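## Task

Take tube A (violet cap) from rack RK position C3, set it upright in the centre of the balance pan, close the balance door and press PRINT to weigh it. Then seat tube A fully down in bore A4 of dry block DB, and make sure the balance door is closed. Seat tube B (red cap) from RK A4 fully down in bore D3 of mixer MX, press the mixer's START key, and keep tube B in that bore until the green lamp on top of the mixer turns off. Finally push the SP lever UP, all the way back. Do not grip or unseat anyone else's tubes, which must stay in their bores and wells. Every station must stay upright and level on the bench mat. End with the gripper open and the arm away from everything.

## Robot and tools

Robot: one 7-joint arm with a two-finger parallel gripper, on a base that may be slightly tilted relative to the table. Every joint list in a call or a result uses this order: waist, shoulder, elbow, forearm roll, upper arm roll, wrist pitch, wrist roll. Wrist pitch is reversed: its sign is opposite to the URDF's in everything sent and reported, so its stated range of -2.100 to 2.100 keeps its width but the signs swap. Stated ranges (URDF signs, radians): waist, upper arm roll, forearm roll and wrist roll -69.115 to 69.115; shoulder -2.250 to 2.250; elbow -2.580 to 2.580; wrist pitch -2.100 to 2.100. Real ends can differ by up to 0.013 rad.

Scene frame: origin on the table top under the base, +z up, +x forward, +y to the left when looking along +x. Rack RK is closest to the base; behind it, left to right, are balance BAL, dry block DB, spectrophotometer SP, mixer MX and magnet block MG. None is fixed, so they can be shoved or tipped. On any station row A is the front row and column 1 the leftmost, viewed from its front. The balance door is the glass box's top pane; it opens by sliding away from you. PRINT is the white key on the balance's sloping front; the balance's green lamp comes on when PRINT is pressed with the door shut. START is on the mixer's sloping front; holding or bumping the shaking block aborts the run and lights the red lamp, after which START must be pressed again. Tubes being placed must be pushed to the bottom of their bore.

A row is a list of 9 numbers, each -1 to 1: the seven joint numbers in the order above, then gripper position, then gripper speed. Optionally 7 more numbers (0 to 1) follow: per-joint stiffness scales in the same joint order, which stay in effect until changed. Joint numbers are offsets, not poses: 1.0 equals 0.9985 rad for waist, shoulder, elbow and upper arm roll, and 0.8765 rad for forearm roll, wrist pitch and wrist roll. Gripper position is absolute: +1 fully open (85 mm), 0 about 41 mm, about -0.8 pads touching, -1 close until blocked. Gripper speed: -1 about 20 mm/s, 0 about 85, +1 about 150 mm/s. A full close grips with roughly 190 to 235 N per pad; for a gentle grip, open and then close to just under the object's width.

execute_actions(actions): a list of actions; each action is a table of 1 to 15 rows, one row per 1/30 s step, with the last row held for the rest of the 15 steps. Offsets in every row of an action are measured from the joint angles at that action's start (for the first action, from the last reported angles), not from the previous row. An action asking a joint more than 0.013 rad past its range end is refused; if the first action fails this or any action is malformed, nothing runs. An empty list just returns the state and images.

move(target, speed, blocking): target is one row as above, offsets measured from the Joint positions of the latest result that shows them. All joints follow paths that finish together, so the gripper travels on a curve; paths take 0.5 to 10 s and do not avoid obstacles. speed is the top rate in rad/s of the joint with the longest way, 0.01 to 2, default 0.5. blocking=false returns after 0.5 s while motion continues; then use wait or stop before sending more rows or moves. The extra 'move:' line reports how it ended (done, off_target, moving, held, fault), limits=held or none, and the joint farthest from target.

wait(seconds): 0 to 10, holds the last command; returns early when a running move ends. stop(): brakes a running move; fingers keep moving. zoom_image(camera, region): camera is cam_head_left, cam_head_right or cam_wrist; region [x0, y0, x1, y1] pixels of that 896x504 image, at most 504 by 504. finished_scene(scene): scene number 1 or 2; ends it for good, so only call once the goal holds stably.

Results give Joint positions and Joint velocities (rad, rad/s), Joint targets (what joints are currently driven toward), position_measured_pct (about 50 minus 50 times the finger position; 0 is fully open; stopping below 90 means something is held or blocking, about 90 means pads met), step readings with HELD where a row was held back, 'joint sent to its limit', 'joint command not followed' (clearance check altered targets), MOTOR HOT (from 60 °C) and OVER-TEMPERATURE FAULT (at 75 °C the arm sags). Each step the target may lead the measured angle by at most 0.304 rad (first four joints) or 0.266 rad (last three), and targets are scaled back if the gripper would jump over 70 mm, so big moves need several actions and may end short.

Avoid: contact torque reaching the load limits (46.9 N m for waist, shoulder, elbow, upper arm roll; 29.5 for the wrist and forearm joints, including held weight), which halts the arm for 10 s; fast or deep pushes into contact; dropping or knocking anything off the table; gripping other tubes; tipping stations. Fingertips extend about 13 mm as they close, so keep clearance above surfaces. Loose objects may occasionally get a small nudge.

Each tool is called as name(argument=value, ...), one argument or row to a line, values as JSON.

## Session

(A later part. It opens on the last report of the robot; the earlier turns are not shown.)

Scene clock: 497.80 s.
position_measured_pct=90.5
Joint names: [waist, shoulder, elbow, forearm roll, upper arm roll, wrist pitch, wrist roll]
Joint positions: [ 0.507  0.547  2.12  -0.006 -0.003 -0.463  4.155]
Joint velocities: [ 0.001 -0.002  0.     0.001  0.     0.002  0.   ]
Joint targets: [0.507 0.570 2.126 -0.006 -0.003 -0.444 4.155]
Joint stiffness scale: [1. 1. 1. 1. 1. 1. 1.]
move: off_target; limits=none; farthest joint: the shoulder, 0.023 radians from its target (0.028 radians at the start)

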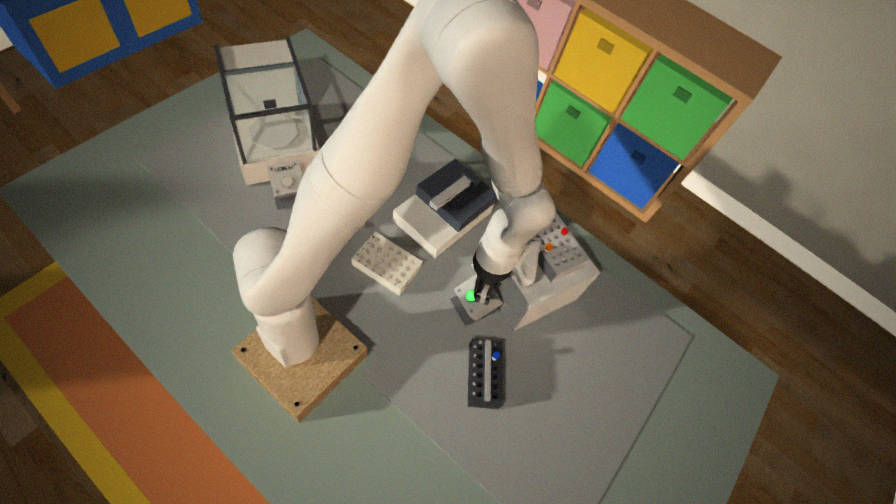

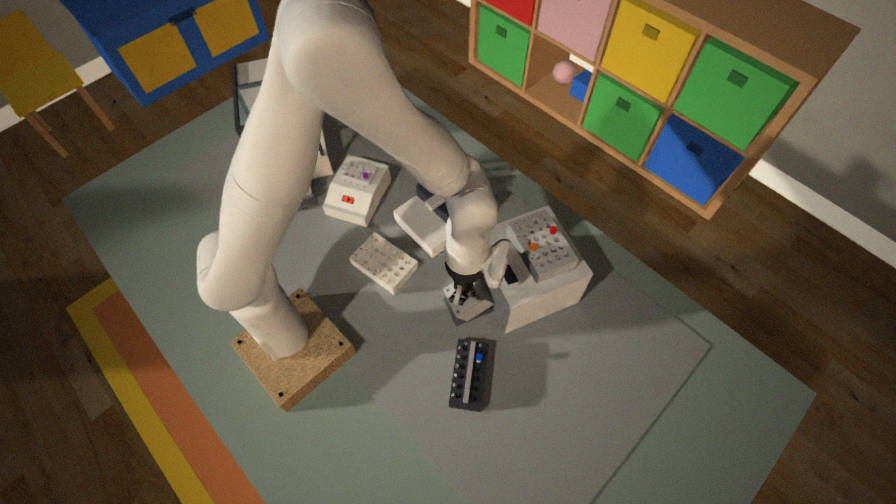

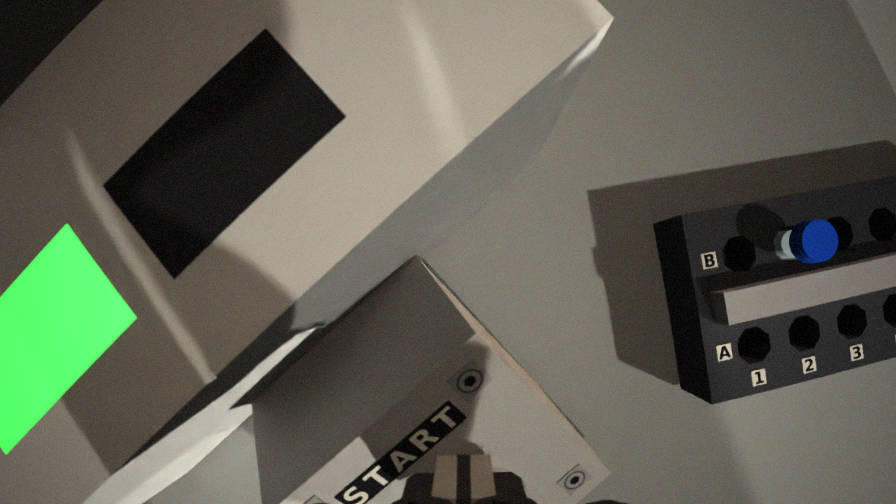

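Lift, then over to the SP.

move(
  target=[0,-0.335,-0.228,0,0,-0.655,0.645,-0.85,0],
)

move(
  target=[-0.47,0,0,0,0,0,0,0,0],
)

Scene clock: 502.50 s.
position_measured_pct=90.5
Joint names: [waist, shoulder, elbow, forearm roll, upper arm roll, wrist pitch, wrist roll]
Joint positions: [ 0.507  0.215  1.897 -0.006 -0.003 -1.032  4.711]
Joint velocities: [ 0.    -0.004 -0.    -0.    -0.    -0.    -0.001]
Joint targets: [0.507 0.212 1.892 -0.006 -0.003 -1.037 4.720]
Joint stiffness scale: [1. 1. 1. 1. 1. 1. 1.]
move: done; limits=none; farthest joint: the wrist roll, 0.009 radians from its target (0.566 radians at the start)

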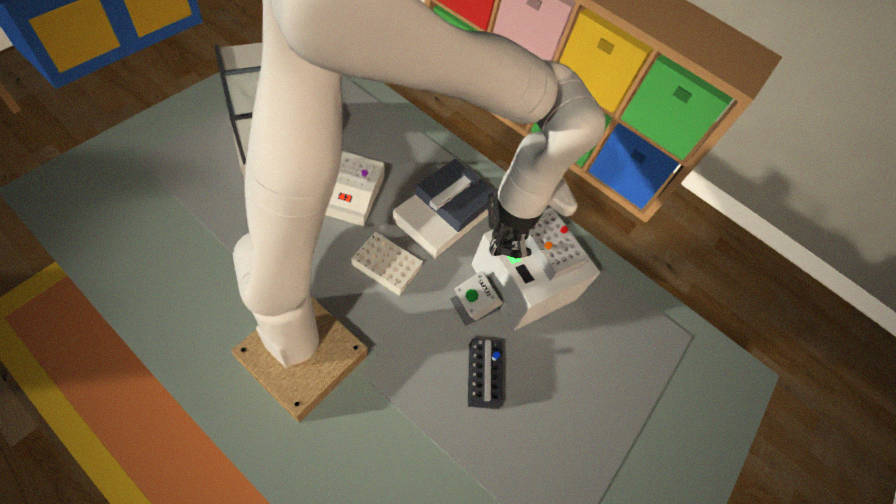

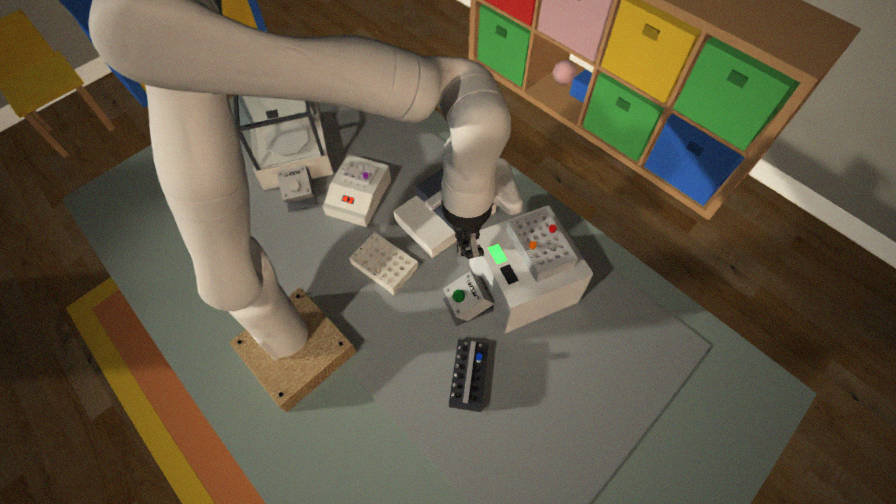

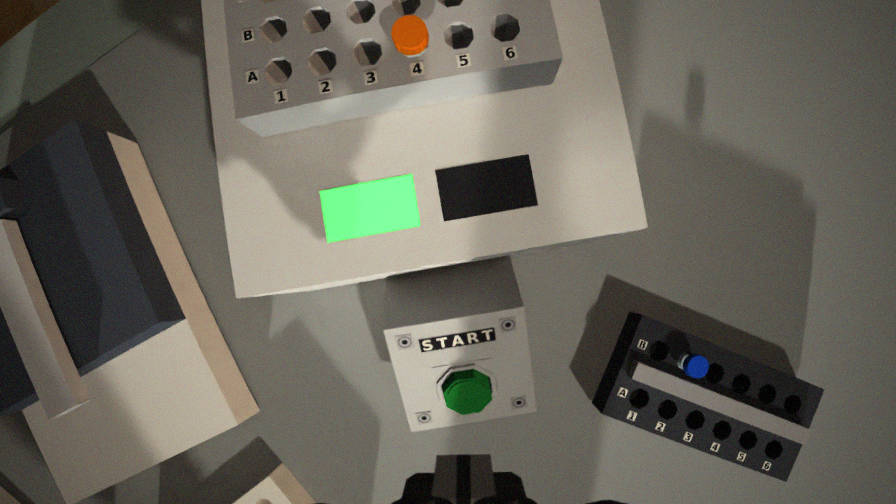

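Scene clock: 504.10 s.
position_measured_pct=50.0
Joint names: [waist, shoulder, elbow, forearm roll, upper arm roll, wrist pitch, wrist roll]
Joint positions: [ 0.04   0.215  1.897 -0.006 -0.003 -1.032  4.711]
Joint velocities: [-0.004 -0.     0.001 -0.    -0.    -0.001  0.001]
Joint targets: [0.038 0.215 1.897 -0.006 -0.003 -1.032 4.711]
Joint stiffness scale: [1. 1. 1. 1. 1. 1. 1.]
move: done; limits=none; farthest joint: the waist, 0.003 radians from its target (0.469 radians at the start)

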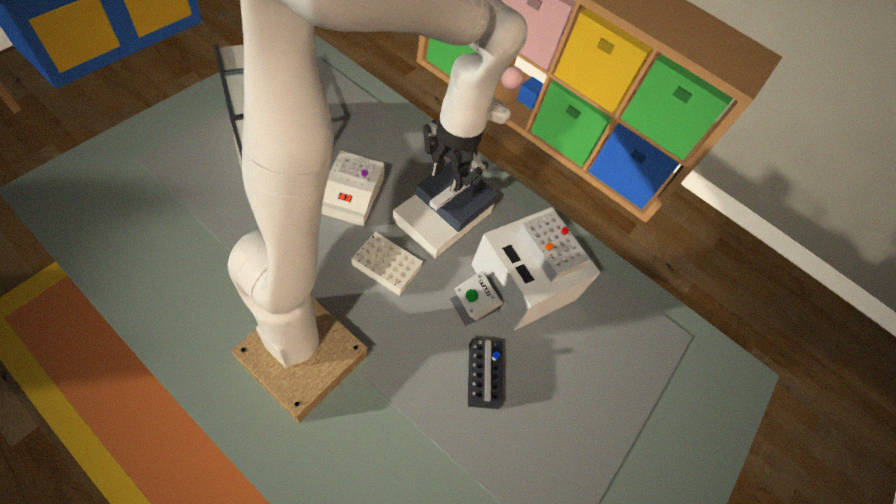

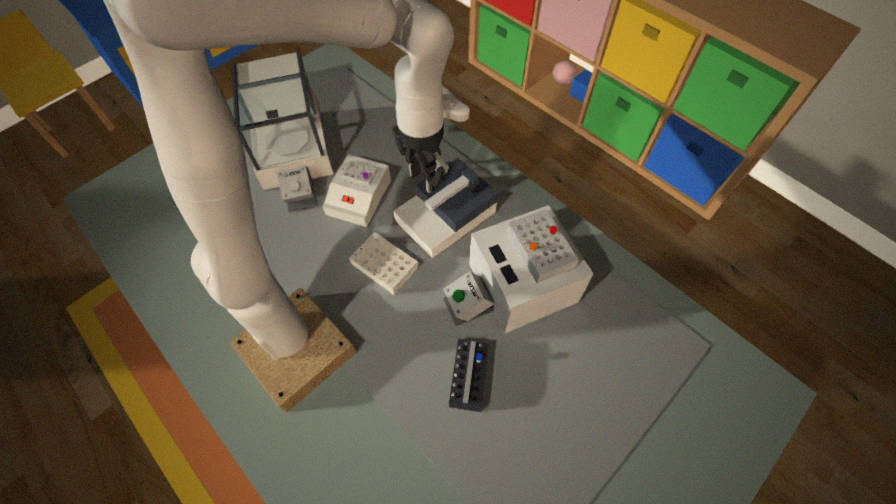

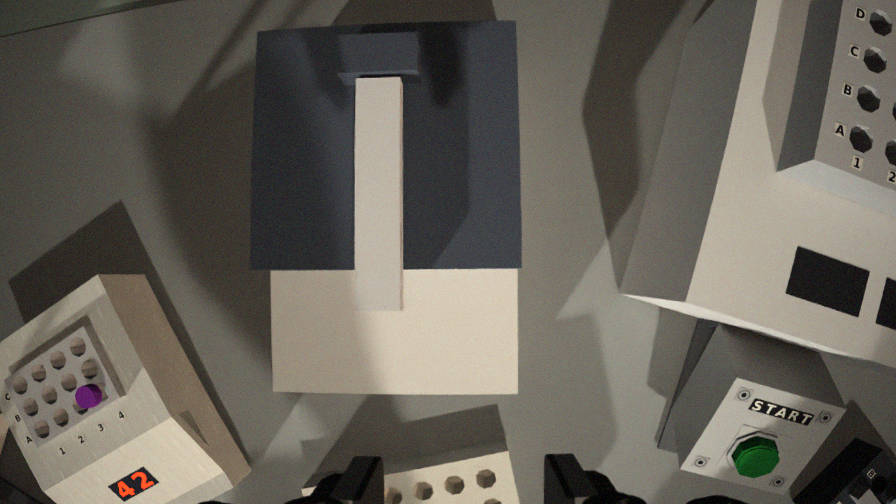

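move(
  target=[-0.105,0.233,-0.045,0,0,0.226,0,0,0],
  speed=0.3,
)

Scene clock: 518.53 s.
position_measured_pct=50.0
Joint names: [waist, shoulder, elbow, forearm roll, upper arm roll, wrist pitch, wrist roll]
Joint positions: [-0.062  0.445  1.857 -0.006 -0.003 -0.839  4.711]
Joint velocities: [-0.001  0.002  0.    -0.001 -0.     0.    -0.001]
Joint targets: [-0.064 0.447 1.852 -0.006 -0.003 -0.833 4.711]
Joint stiffness scale: [1. 1. 1. 1. 1. 1. 1.]
move: done; limits=none; farthest joint: the elbow, 0.005 radians from its target (0.045 radians at the start)

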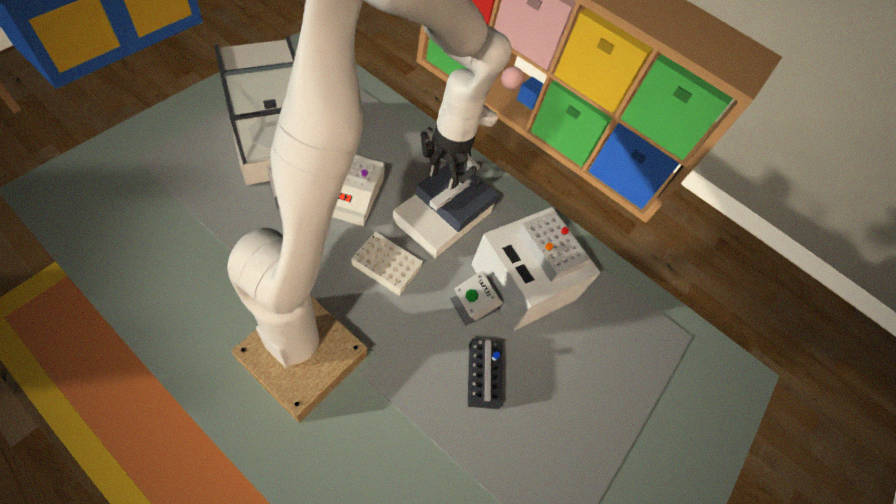

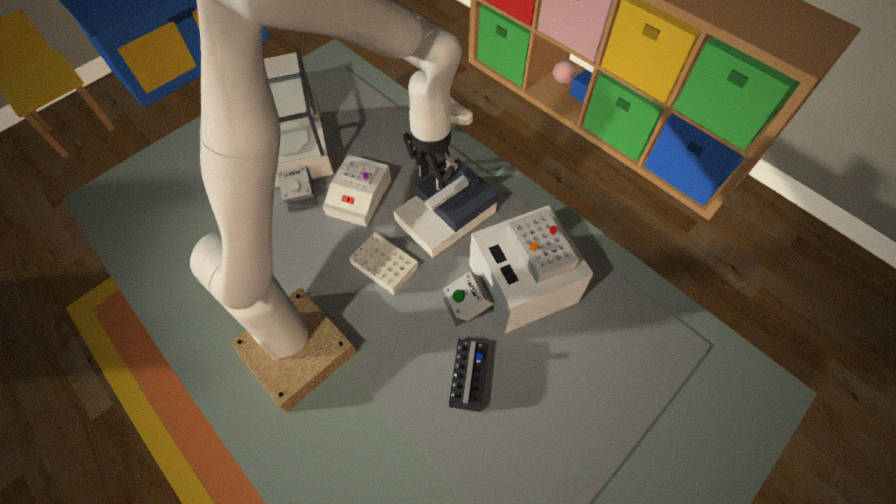

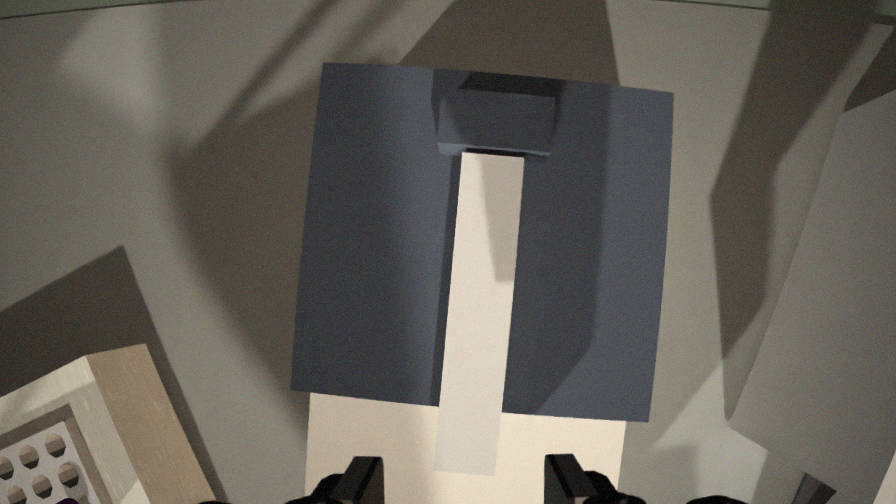

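move(
  target=[0,0.112,0.072,0,0,0.208,-0.11,0,0],
  speed=0.15,
)

move(
  target=[0,0,0,0,0,0,0,-0.45,0],
)

Scene clock: 525.00 s.
position_measured_pct=50.0
Joint names: [waist, shoulder, elbow, forearm roll, upper arm roll, wrist pitch, wrist roll]
Joint positions: [-0.062  0.554  1.924 -0.006 -0.003 -0.662  4.624]
Joint velocities: [-0.     0.002  0.     0.001 -0.     0.001 -0.001]
Joint targets: [-0.062 0.557 1.929 -0.006 -0.003 -0.656 4.615]
Joint stiffness scale: [1. 1. 1. 1. 1. 1. 1.]
move: done; limits=none; farthest joint: the wrist roll, 0.009 radians from its target (0.097 radians at the start)

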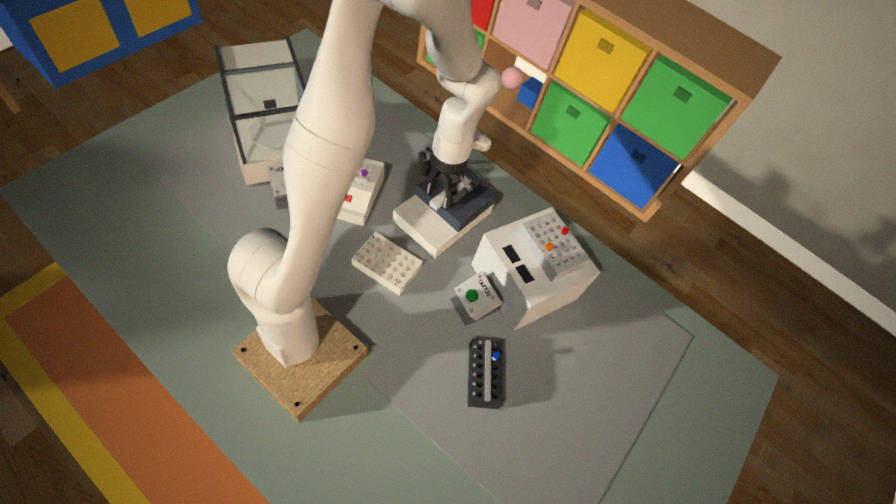

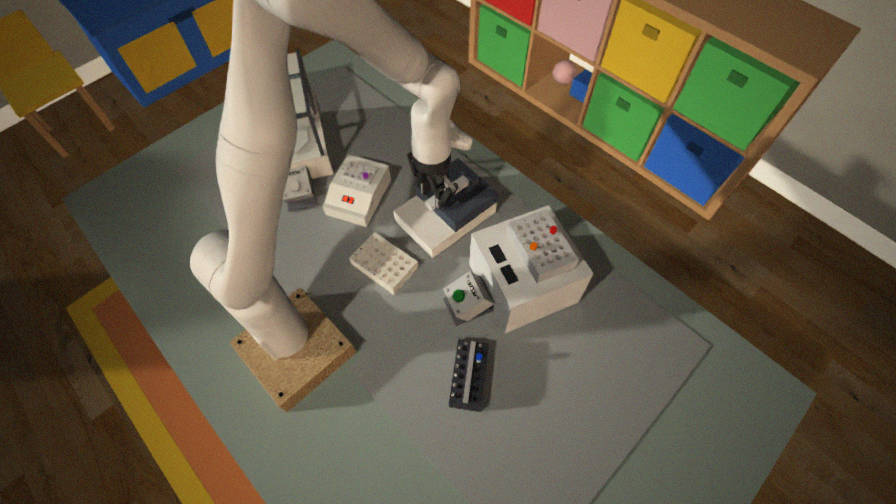

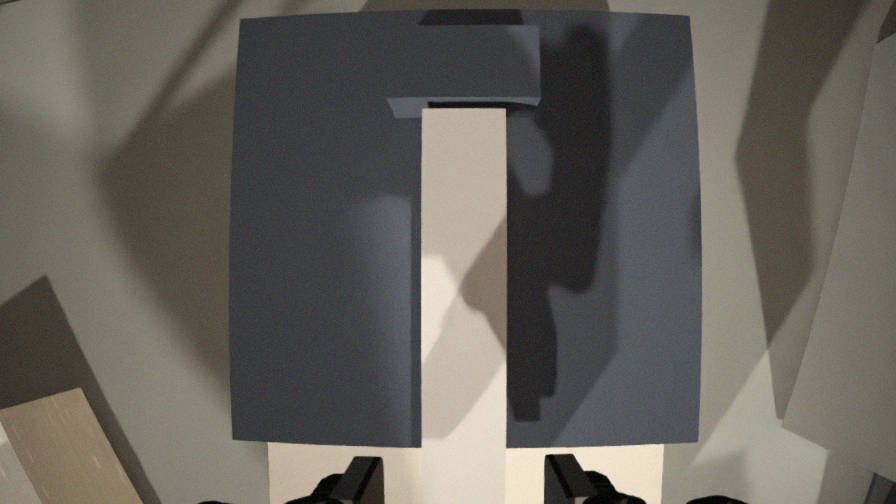

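Scene clock: 525.63 s.
position_measured_pct=72.6
Joint names: [waist, shoulder, elbow, forearm roll, upper arm roll, wrist pitch, wrist roll]
Joint positions: [-0.062  0.555  1.924 -0.006 -0.003 -0.662  4.624]
Joint velocities: [-0.001 -0.    -0.    -0.    -0.     0.001 -0.001]
Joint targets: [-0.062 0.554 1.924 -0.006 -0.003 -0.662 4.624]
Joint stiffness scale: [1. 1. 1. 1. 1. 1. 1.]
move: done; limits=none; farthest joint: the shoulder, 0.001 radians from its target (0.000 radians at the start)

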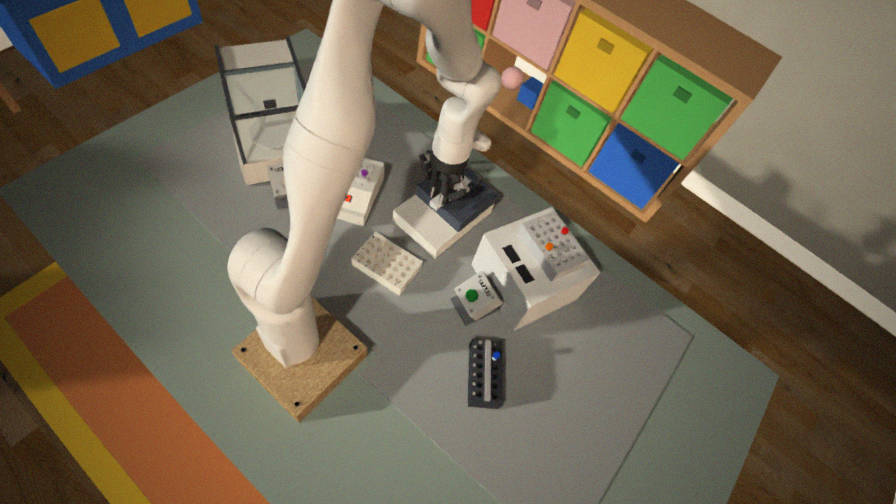

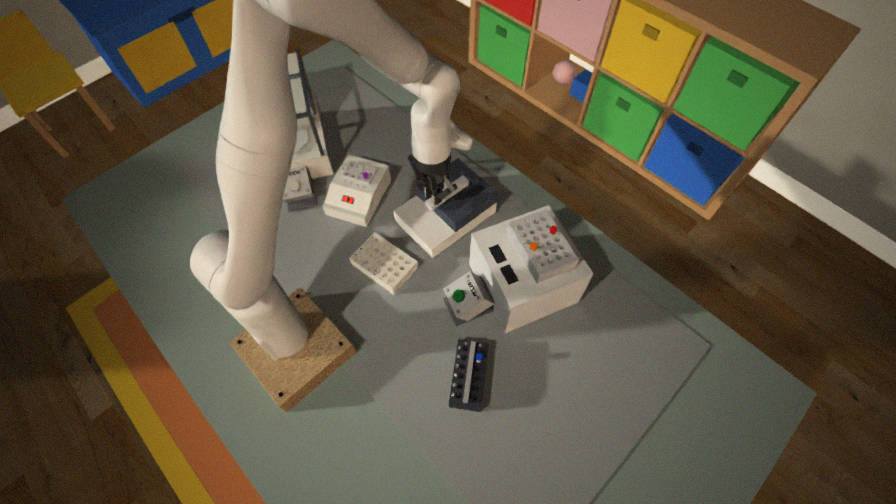

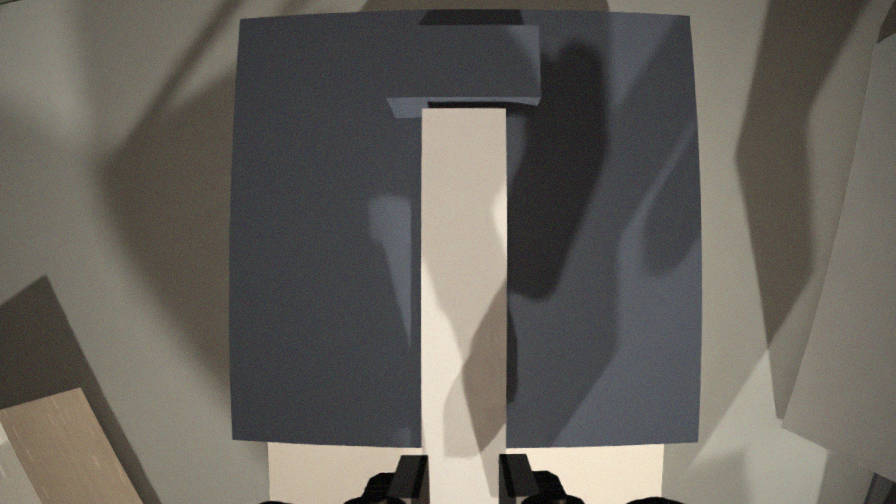

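move(
  target=[0,0.037,0.024,0,0,0.068,0,-0.1,1],
  speed=0.06,
)

move(
  target=[0,0,0,0,0,0,0,-0.45,0],
)

Scene clock: 531.37 s.
position_measured_pct=54.8
Joint names: [waist, shoulder, elbow, forearm roll, upper arm roll, wrist pitch, wrist roll]
Joint positions: [-0.062  0.589  1.943 -0.006 -0.003 -0.607  4.624]
Joint velocities: [ 0.003  0.002  0.     0.    -0.001  0.    -0.001]
Joint targets: [-0.062 0.591 1.948 -0.006 -0.003 -0.602 4.624]
Joint stiffness scale: [1. 1. 1. 1. 1. 1. 1.]
move: done; limits=none; farthest joint: the elbow, 0.005 radians from its target (0.024 radians at the start)

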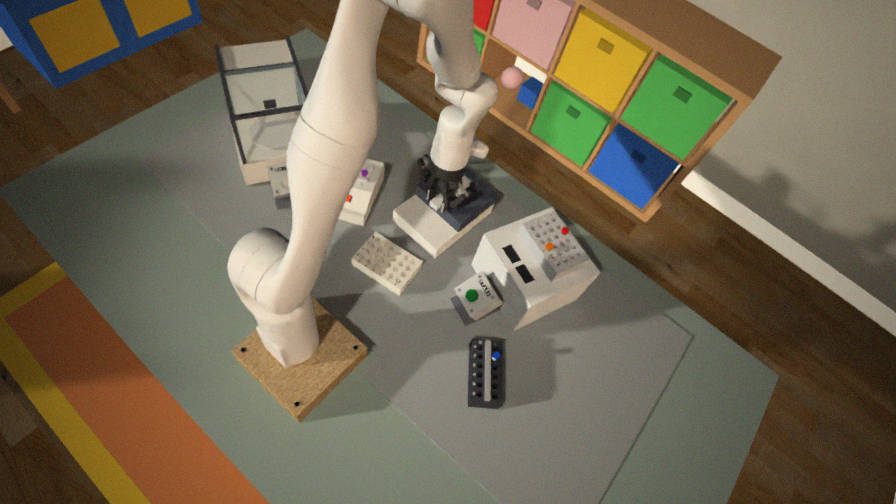

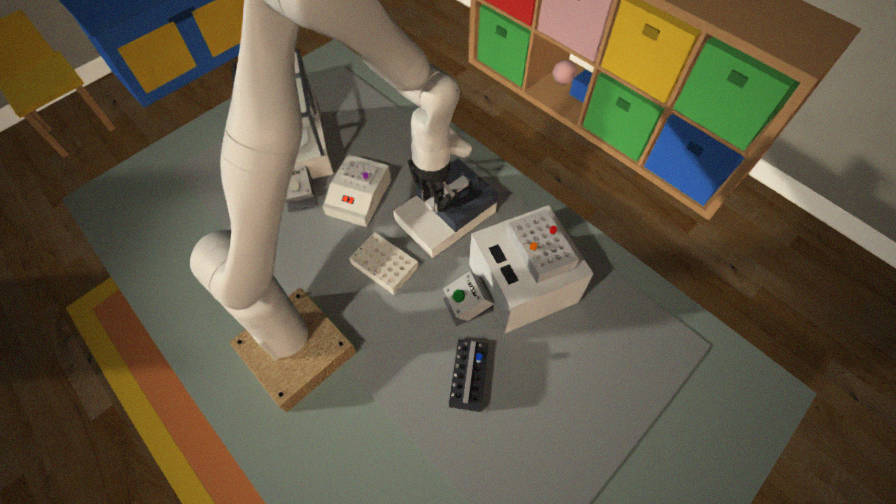

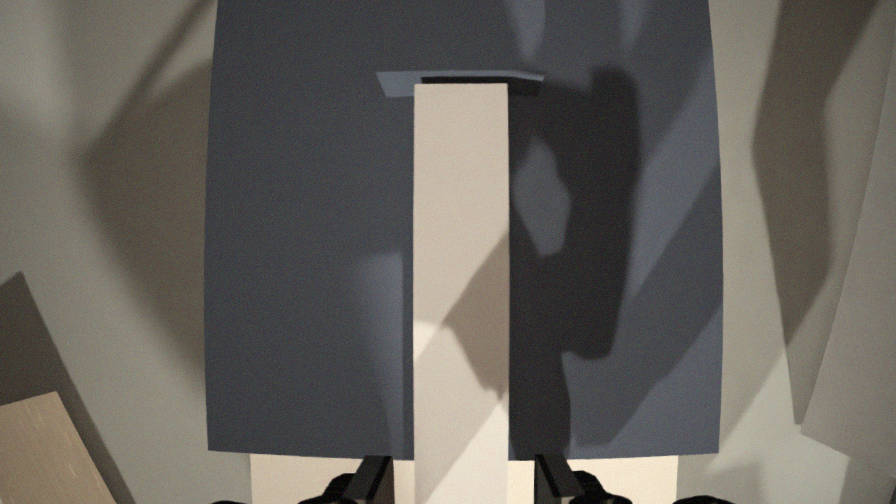

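Scene clock: 531.87 s.
position_measured_pct=69.4
Joint names: [waist, shoulder, elbow, forearm roll, upper arm roll, wrist pitch, wrist roll]
Joint positions: [-0.062  0.589  1.943 -0.006 -0.003 -0.607  4.624]
Joint velocities: [-0. -0.  0. -0.  0. -0. -0.]
Joint targets: [-0.062 0.589 1.943 -0.006 -0.003 -0.607 4.624]
Joint stiffness scale: [1. 1. 1. 1. 1. 1. 1.]
move: done; limits=none; farthest joint: the waist, 0.000 radians from its target (0.000 radians at the start)

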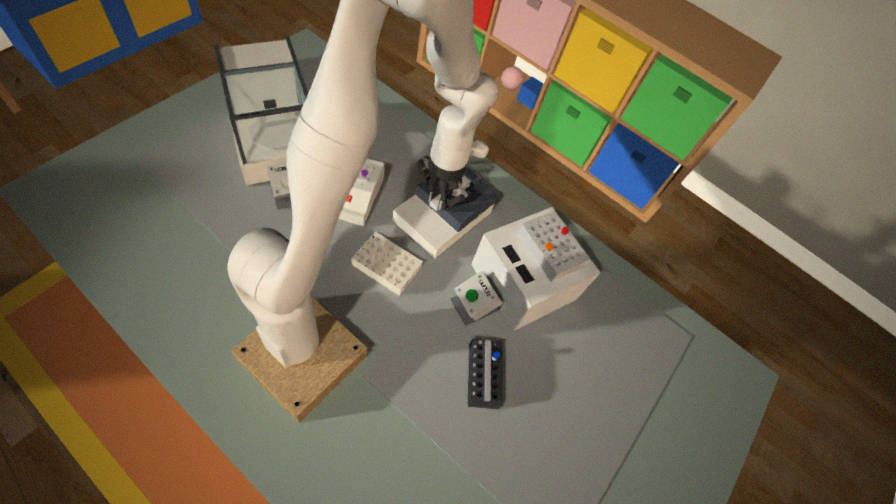

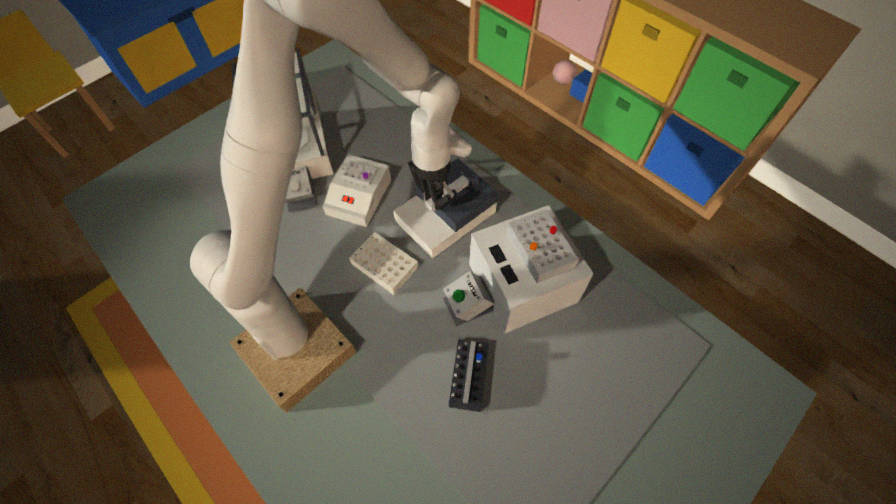

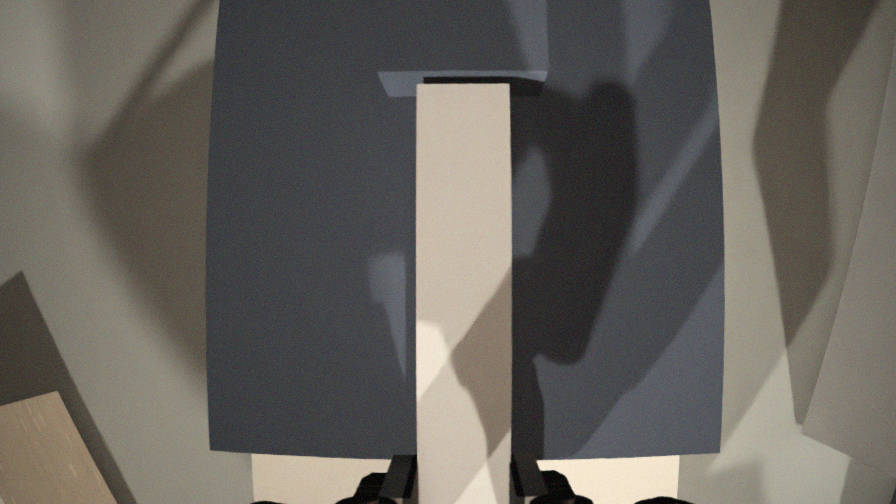

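move(
  target=[0.004,-0.076,-0.1,0,0,-0.2,0,-0.45,0],
  speed=0.1,
)

Scene clock: 540.50 s.
position_measured_pct=69.4
Joint names: [waist, shoulder, elbow, forearm roll, upper arm roll, wrist pitch, wrist roll]
Joint positions: [-0.059  0.521  1.85  -0.006 -0.003 -0.777  4.624]
Joint velocities: [-0.001 -0.001 -0.001  0.001 -0.001 -0.001 -0.001]
Joint targets: [-0.058 0.513 1.843 -0.006 -0.003 -0.783 4.624]
Joint stiffness scale: [1. 1. 1. 1. 1. 1. 1.]
move: done; limits=none; farthest joint: the shoulder, 0.008 radians from its target (0.076 radians at the start)

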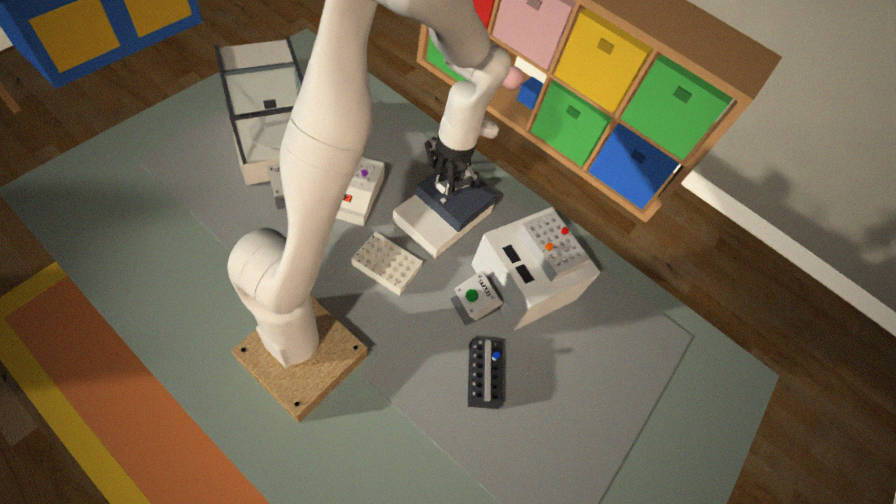

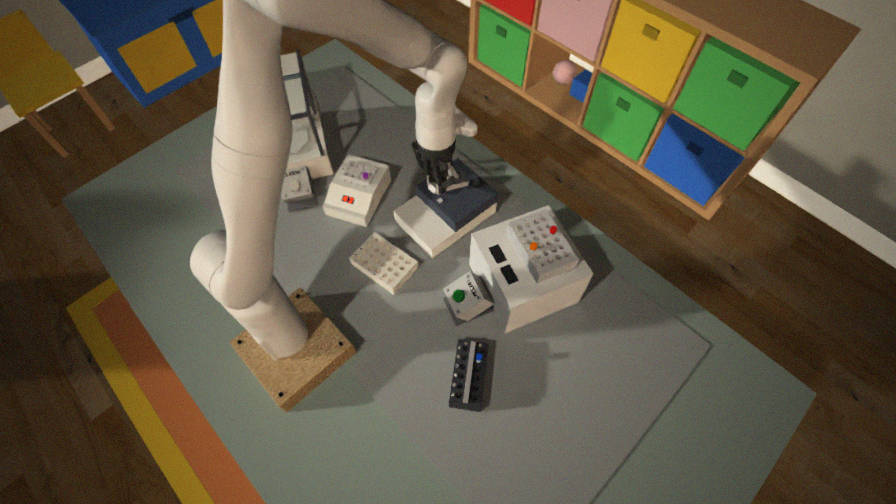

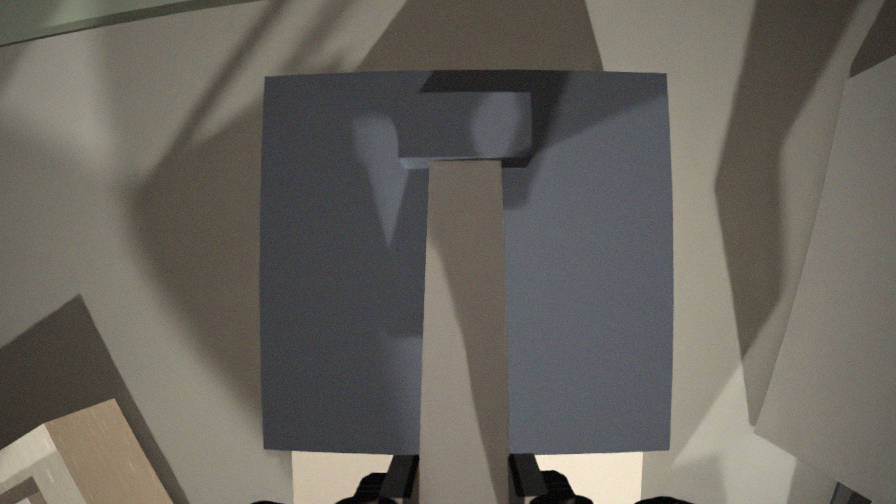

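move(
  target=[0.008,0.002,-0.18,0,0,-0.193,0,-0.45,0],
  speed=0.1,
)

move(
  target=[0.009,0.065,-0.17,0,0,-0.12,0,-0.45,0],
  speed=0.1,
)

Scene clock: 549.17 s.
position_measured_pct=69.8
Joint names: [waist, shoulder, elbow, forearm roll, upper arm roll, wrist pitch, wrist roll]
Joint positions: [-0.05   0.527  1.681 -0.006 -0.003 -0.945  4.624]
Joint velocities: [ 0.     0.001 -0.001 -0.    -0.    -0.001 -0.   ]
Joint targets: [-0.051 0.523 1.670 -0.006 -0.003 -0.946 4.624]
Joint stiffness scale: [1. 1. 1. 1. 1. 1. 1.]
move: off_target; limits=none; farthest joint: the elbow, 0.011 radians from its target (0.180 radians at the start)

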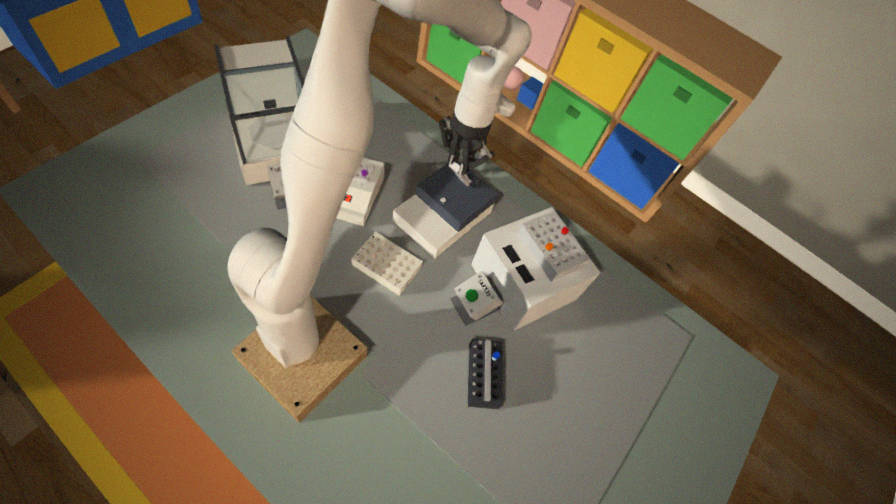

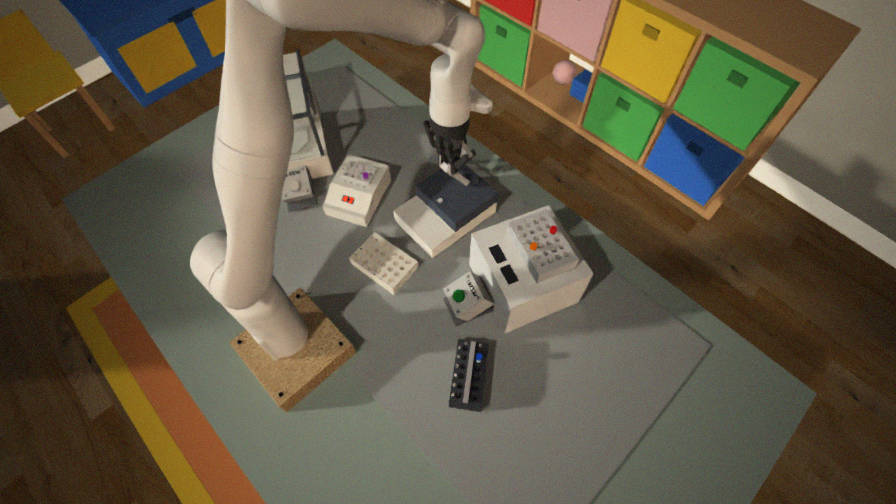

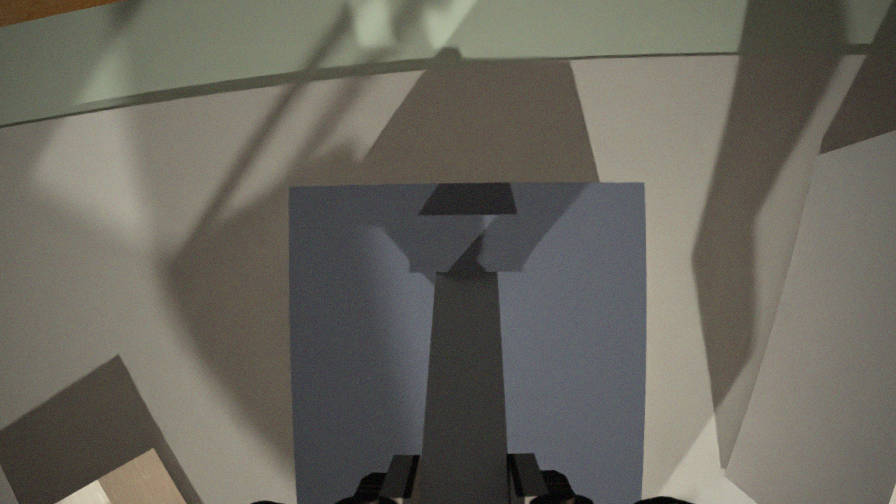

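Scene clock: 551.23 s.
position_measured_pct=69.8
Joint names: [waist, shoulder, elbow, forearm roll, upper arm roll, wrist pitch, wrist roll]
Joint positions: [-0.04   0.587  1.519 -0.006 -0.003 -1.057  4.624]
Joint velocities: [-0.     0.    -0.001  0.    -0.001 -0.002  0.   ]
Joint targets: [-0.041 0.592 1.511 -0.006 -0.003 -1.050 4.624]
Joint stiffness scale: [1. 1. 1. 1. 1. 1. 1.]
move: done; limits=none; farthest joint: the elbow, 0.008 radians from its target (0.170 radians at the start)

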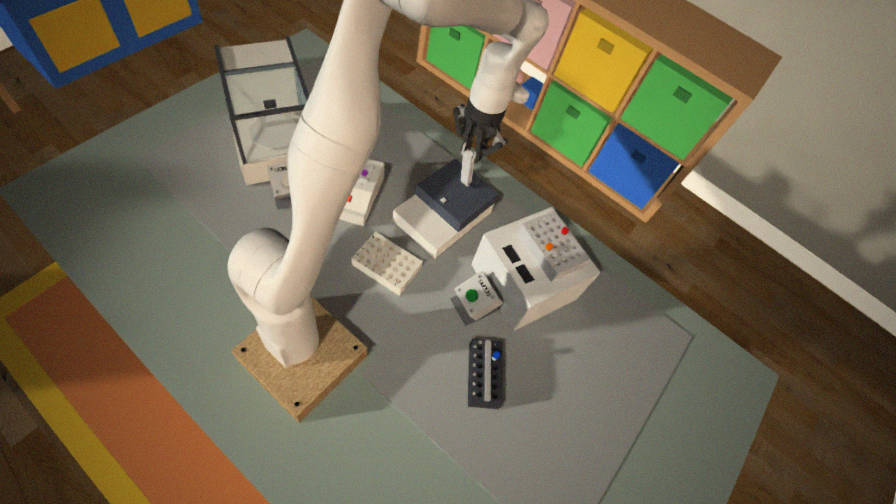

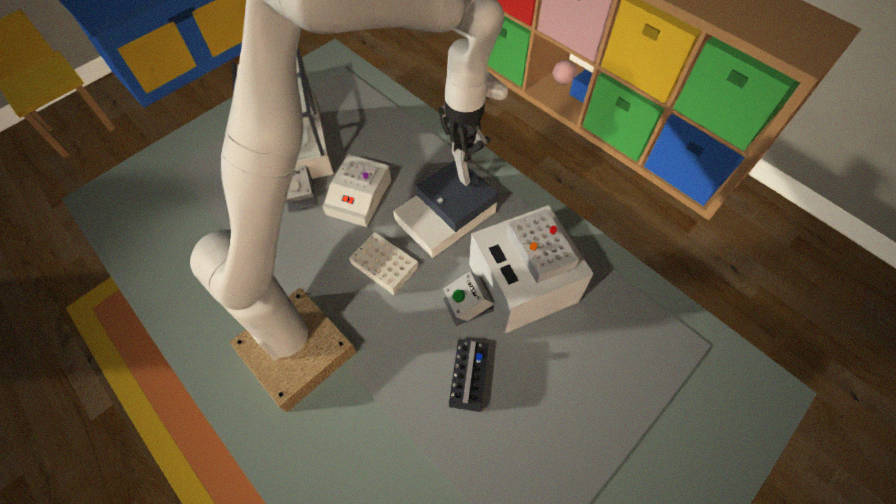

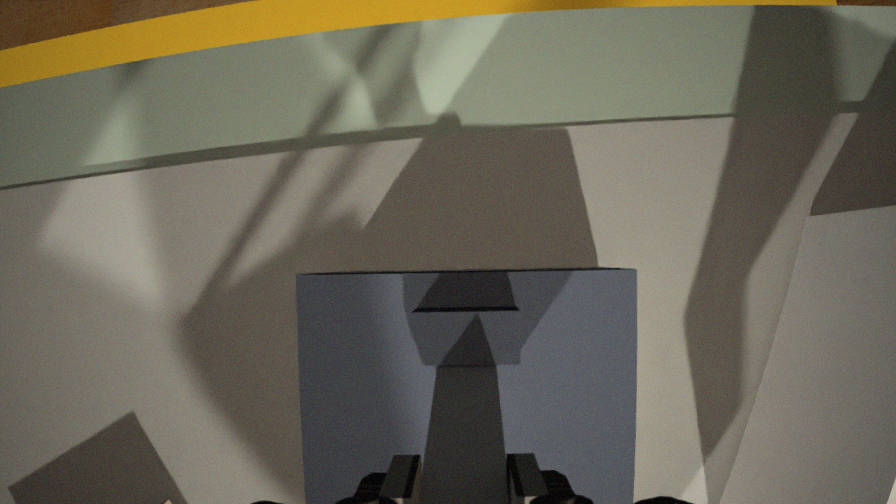

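move(
  target=[0.004,0.05,-0.13,0,0,-0.07,0,-0.45,0],
  speed=0.07,
)

Scene clock: 556.17 s.
position_measured_pct=69.8
Joint names: [waist, shoulder, elbow, forearm roll, upper arm roll, wrist pitch, wrist roll]
Joint positions: [-0.037  0.639  1.398 -0.006 -0.003 -1.124  4.624]
Joint velocities: [ 0.002 -0.001  0.001  0.     0.001 -0.001  0.   ]
Joint targets: [-0.036 0.637 1.390 -0.006 -0.003 -1.118 4.624]
Joint stiffness scale: [1. 1. 1. 1. 1. 1. 1.]
move: done; limits=none; farthest joint: the elbow, 0.008 radians from its target (0.130 radians at the start)

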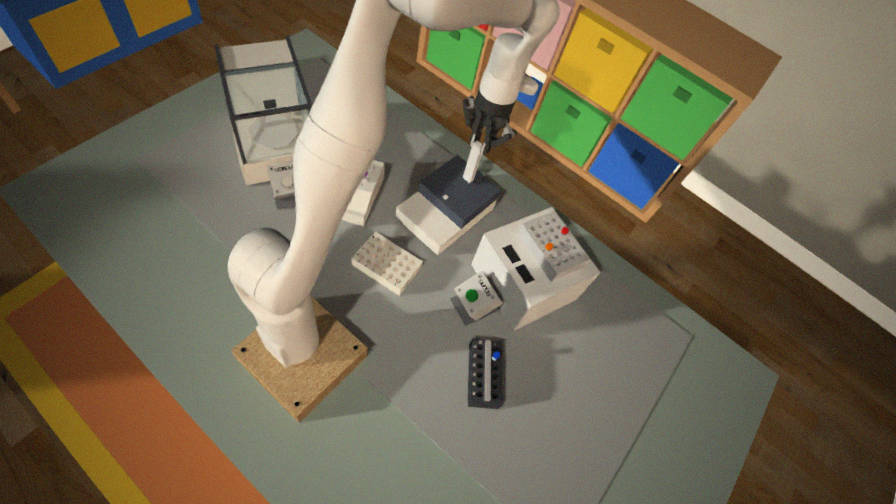

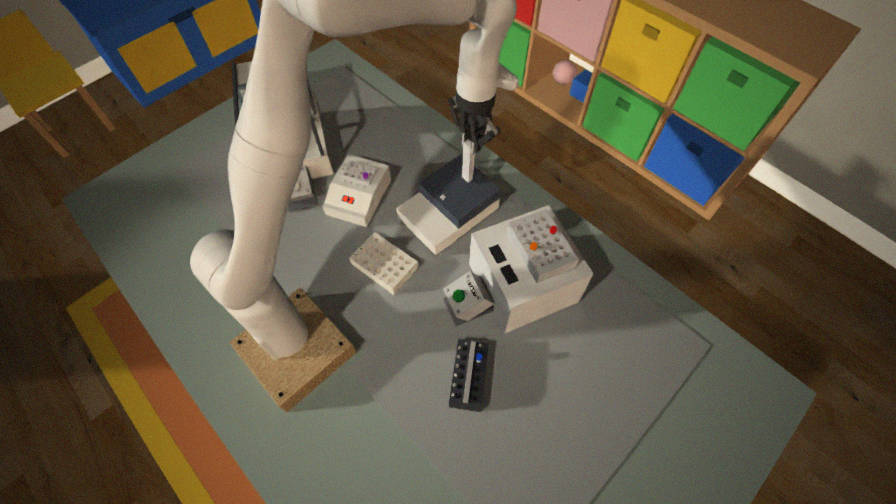

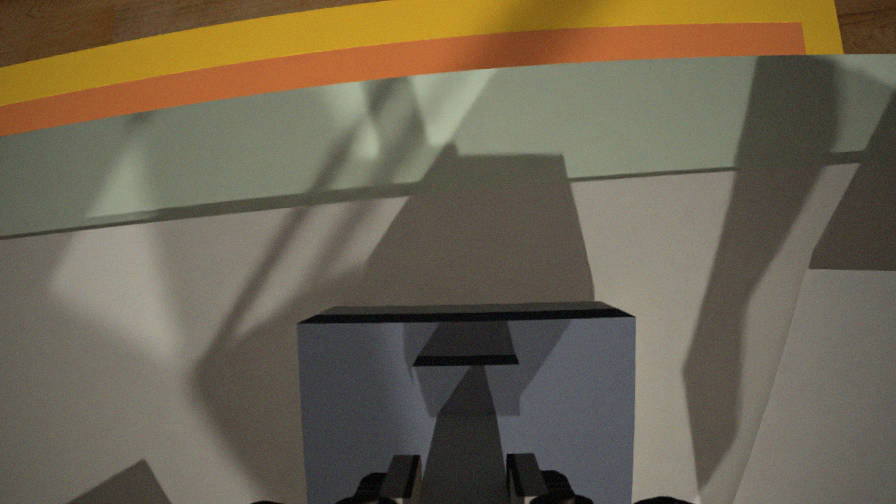

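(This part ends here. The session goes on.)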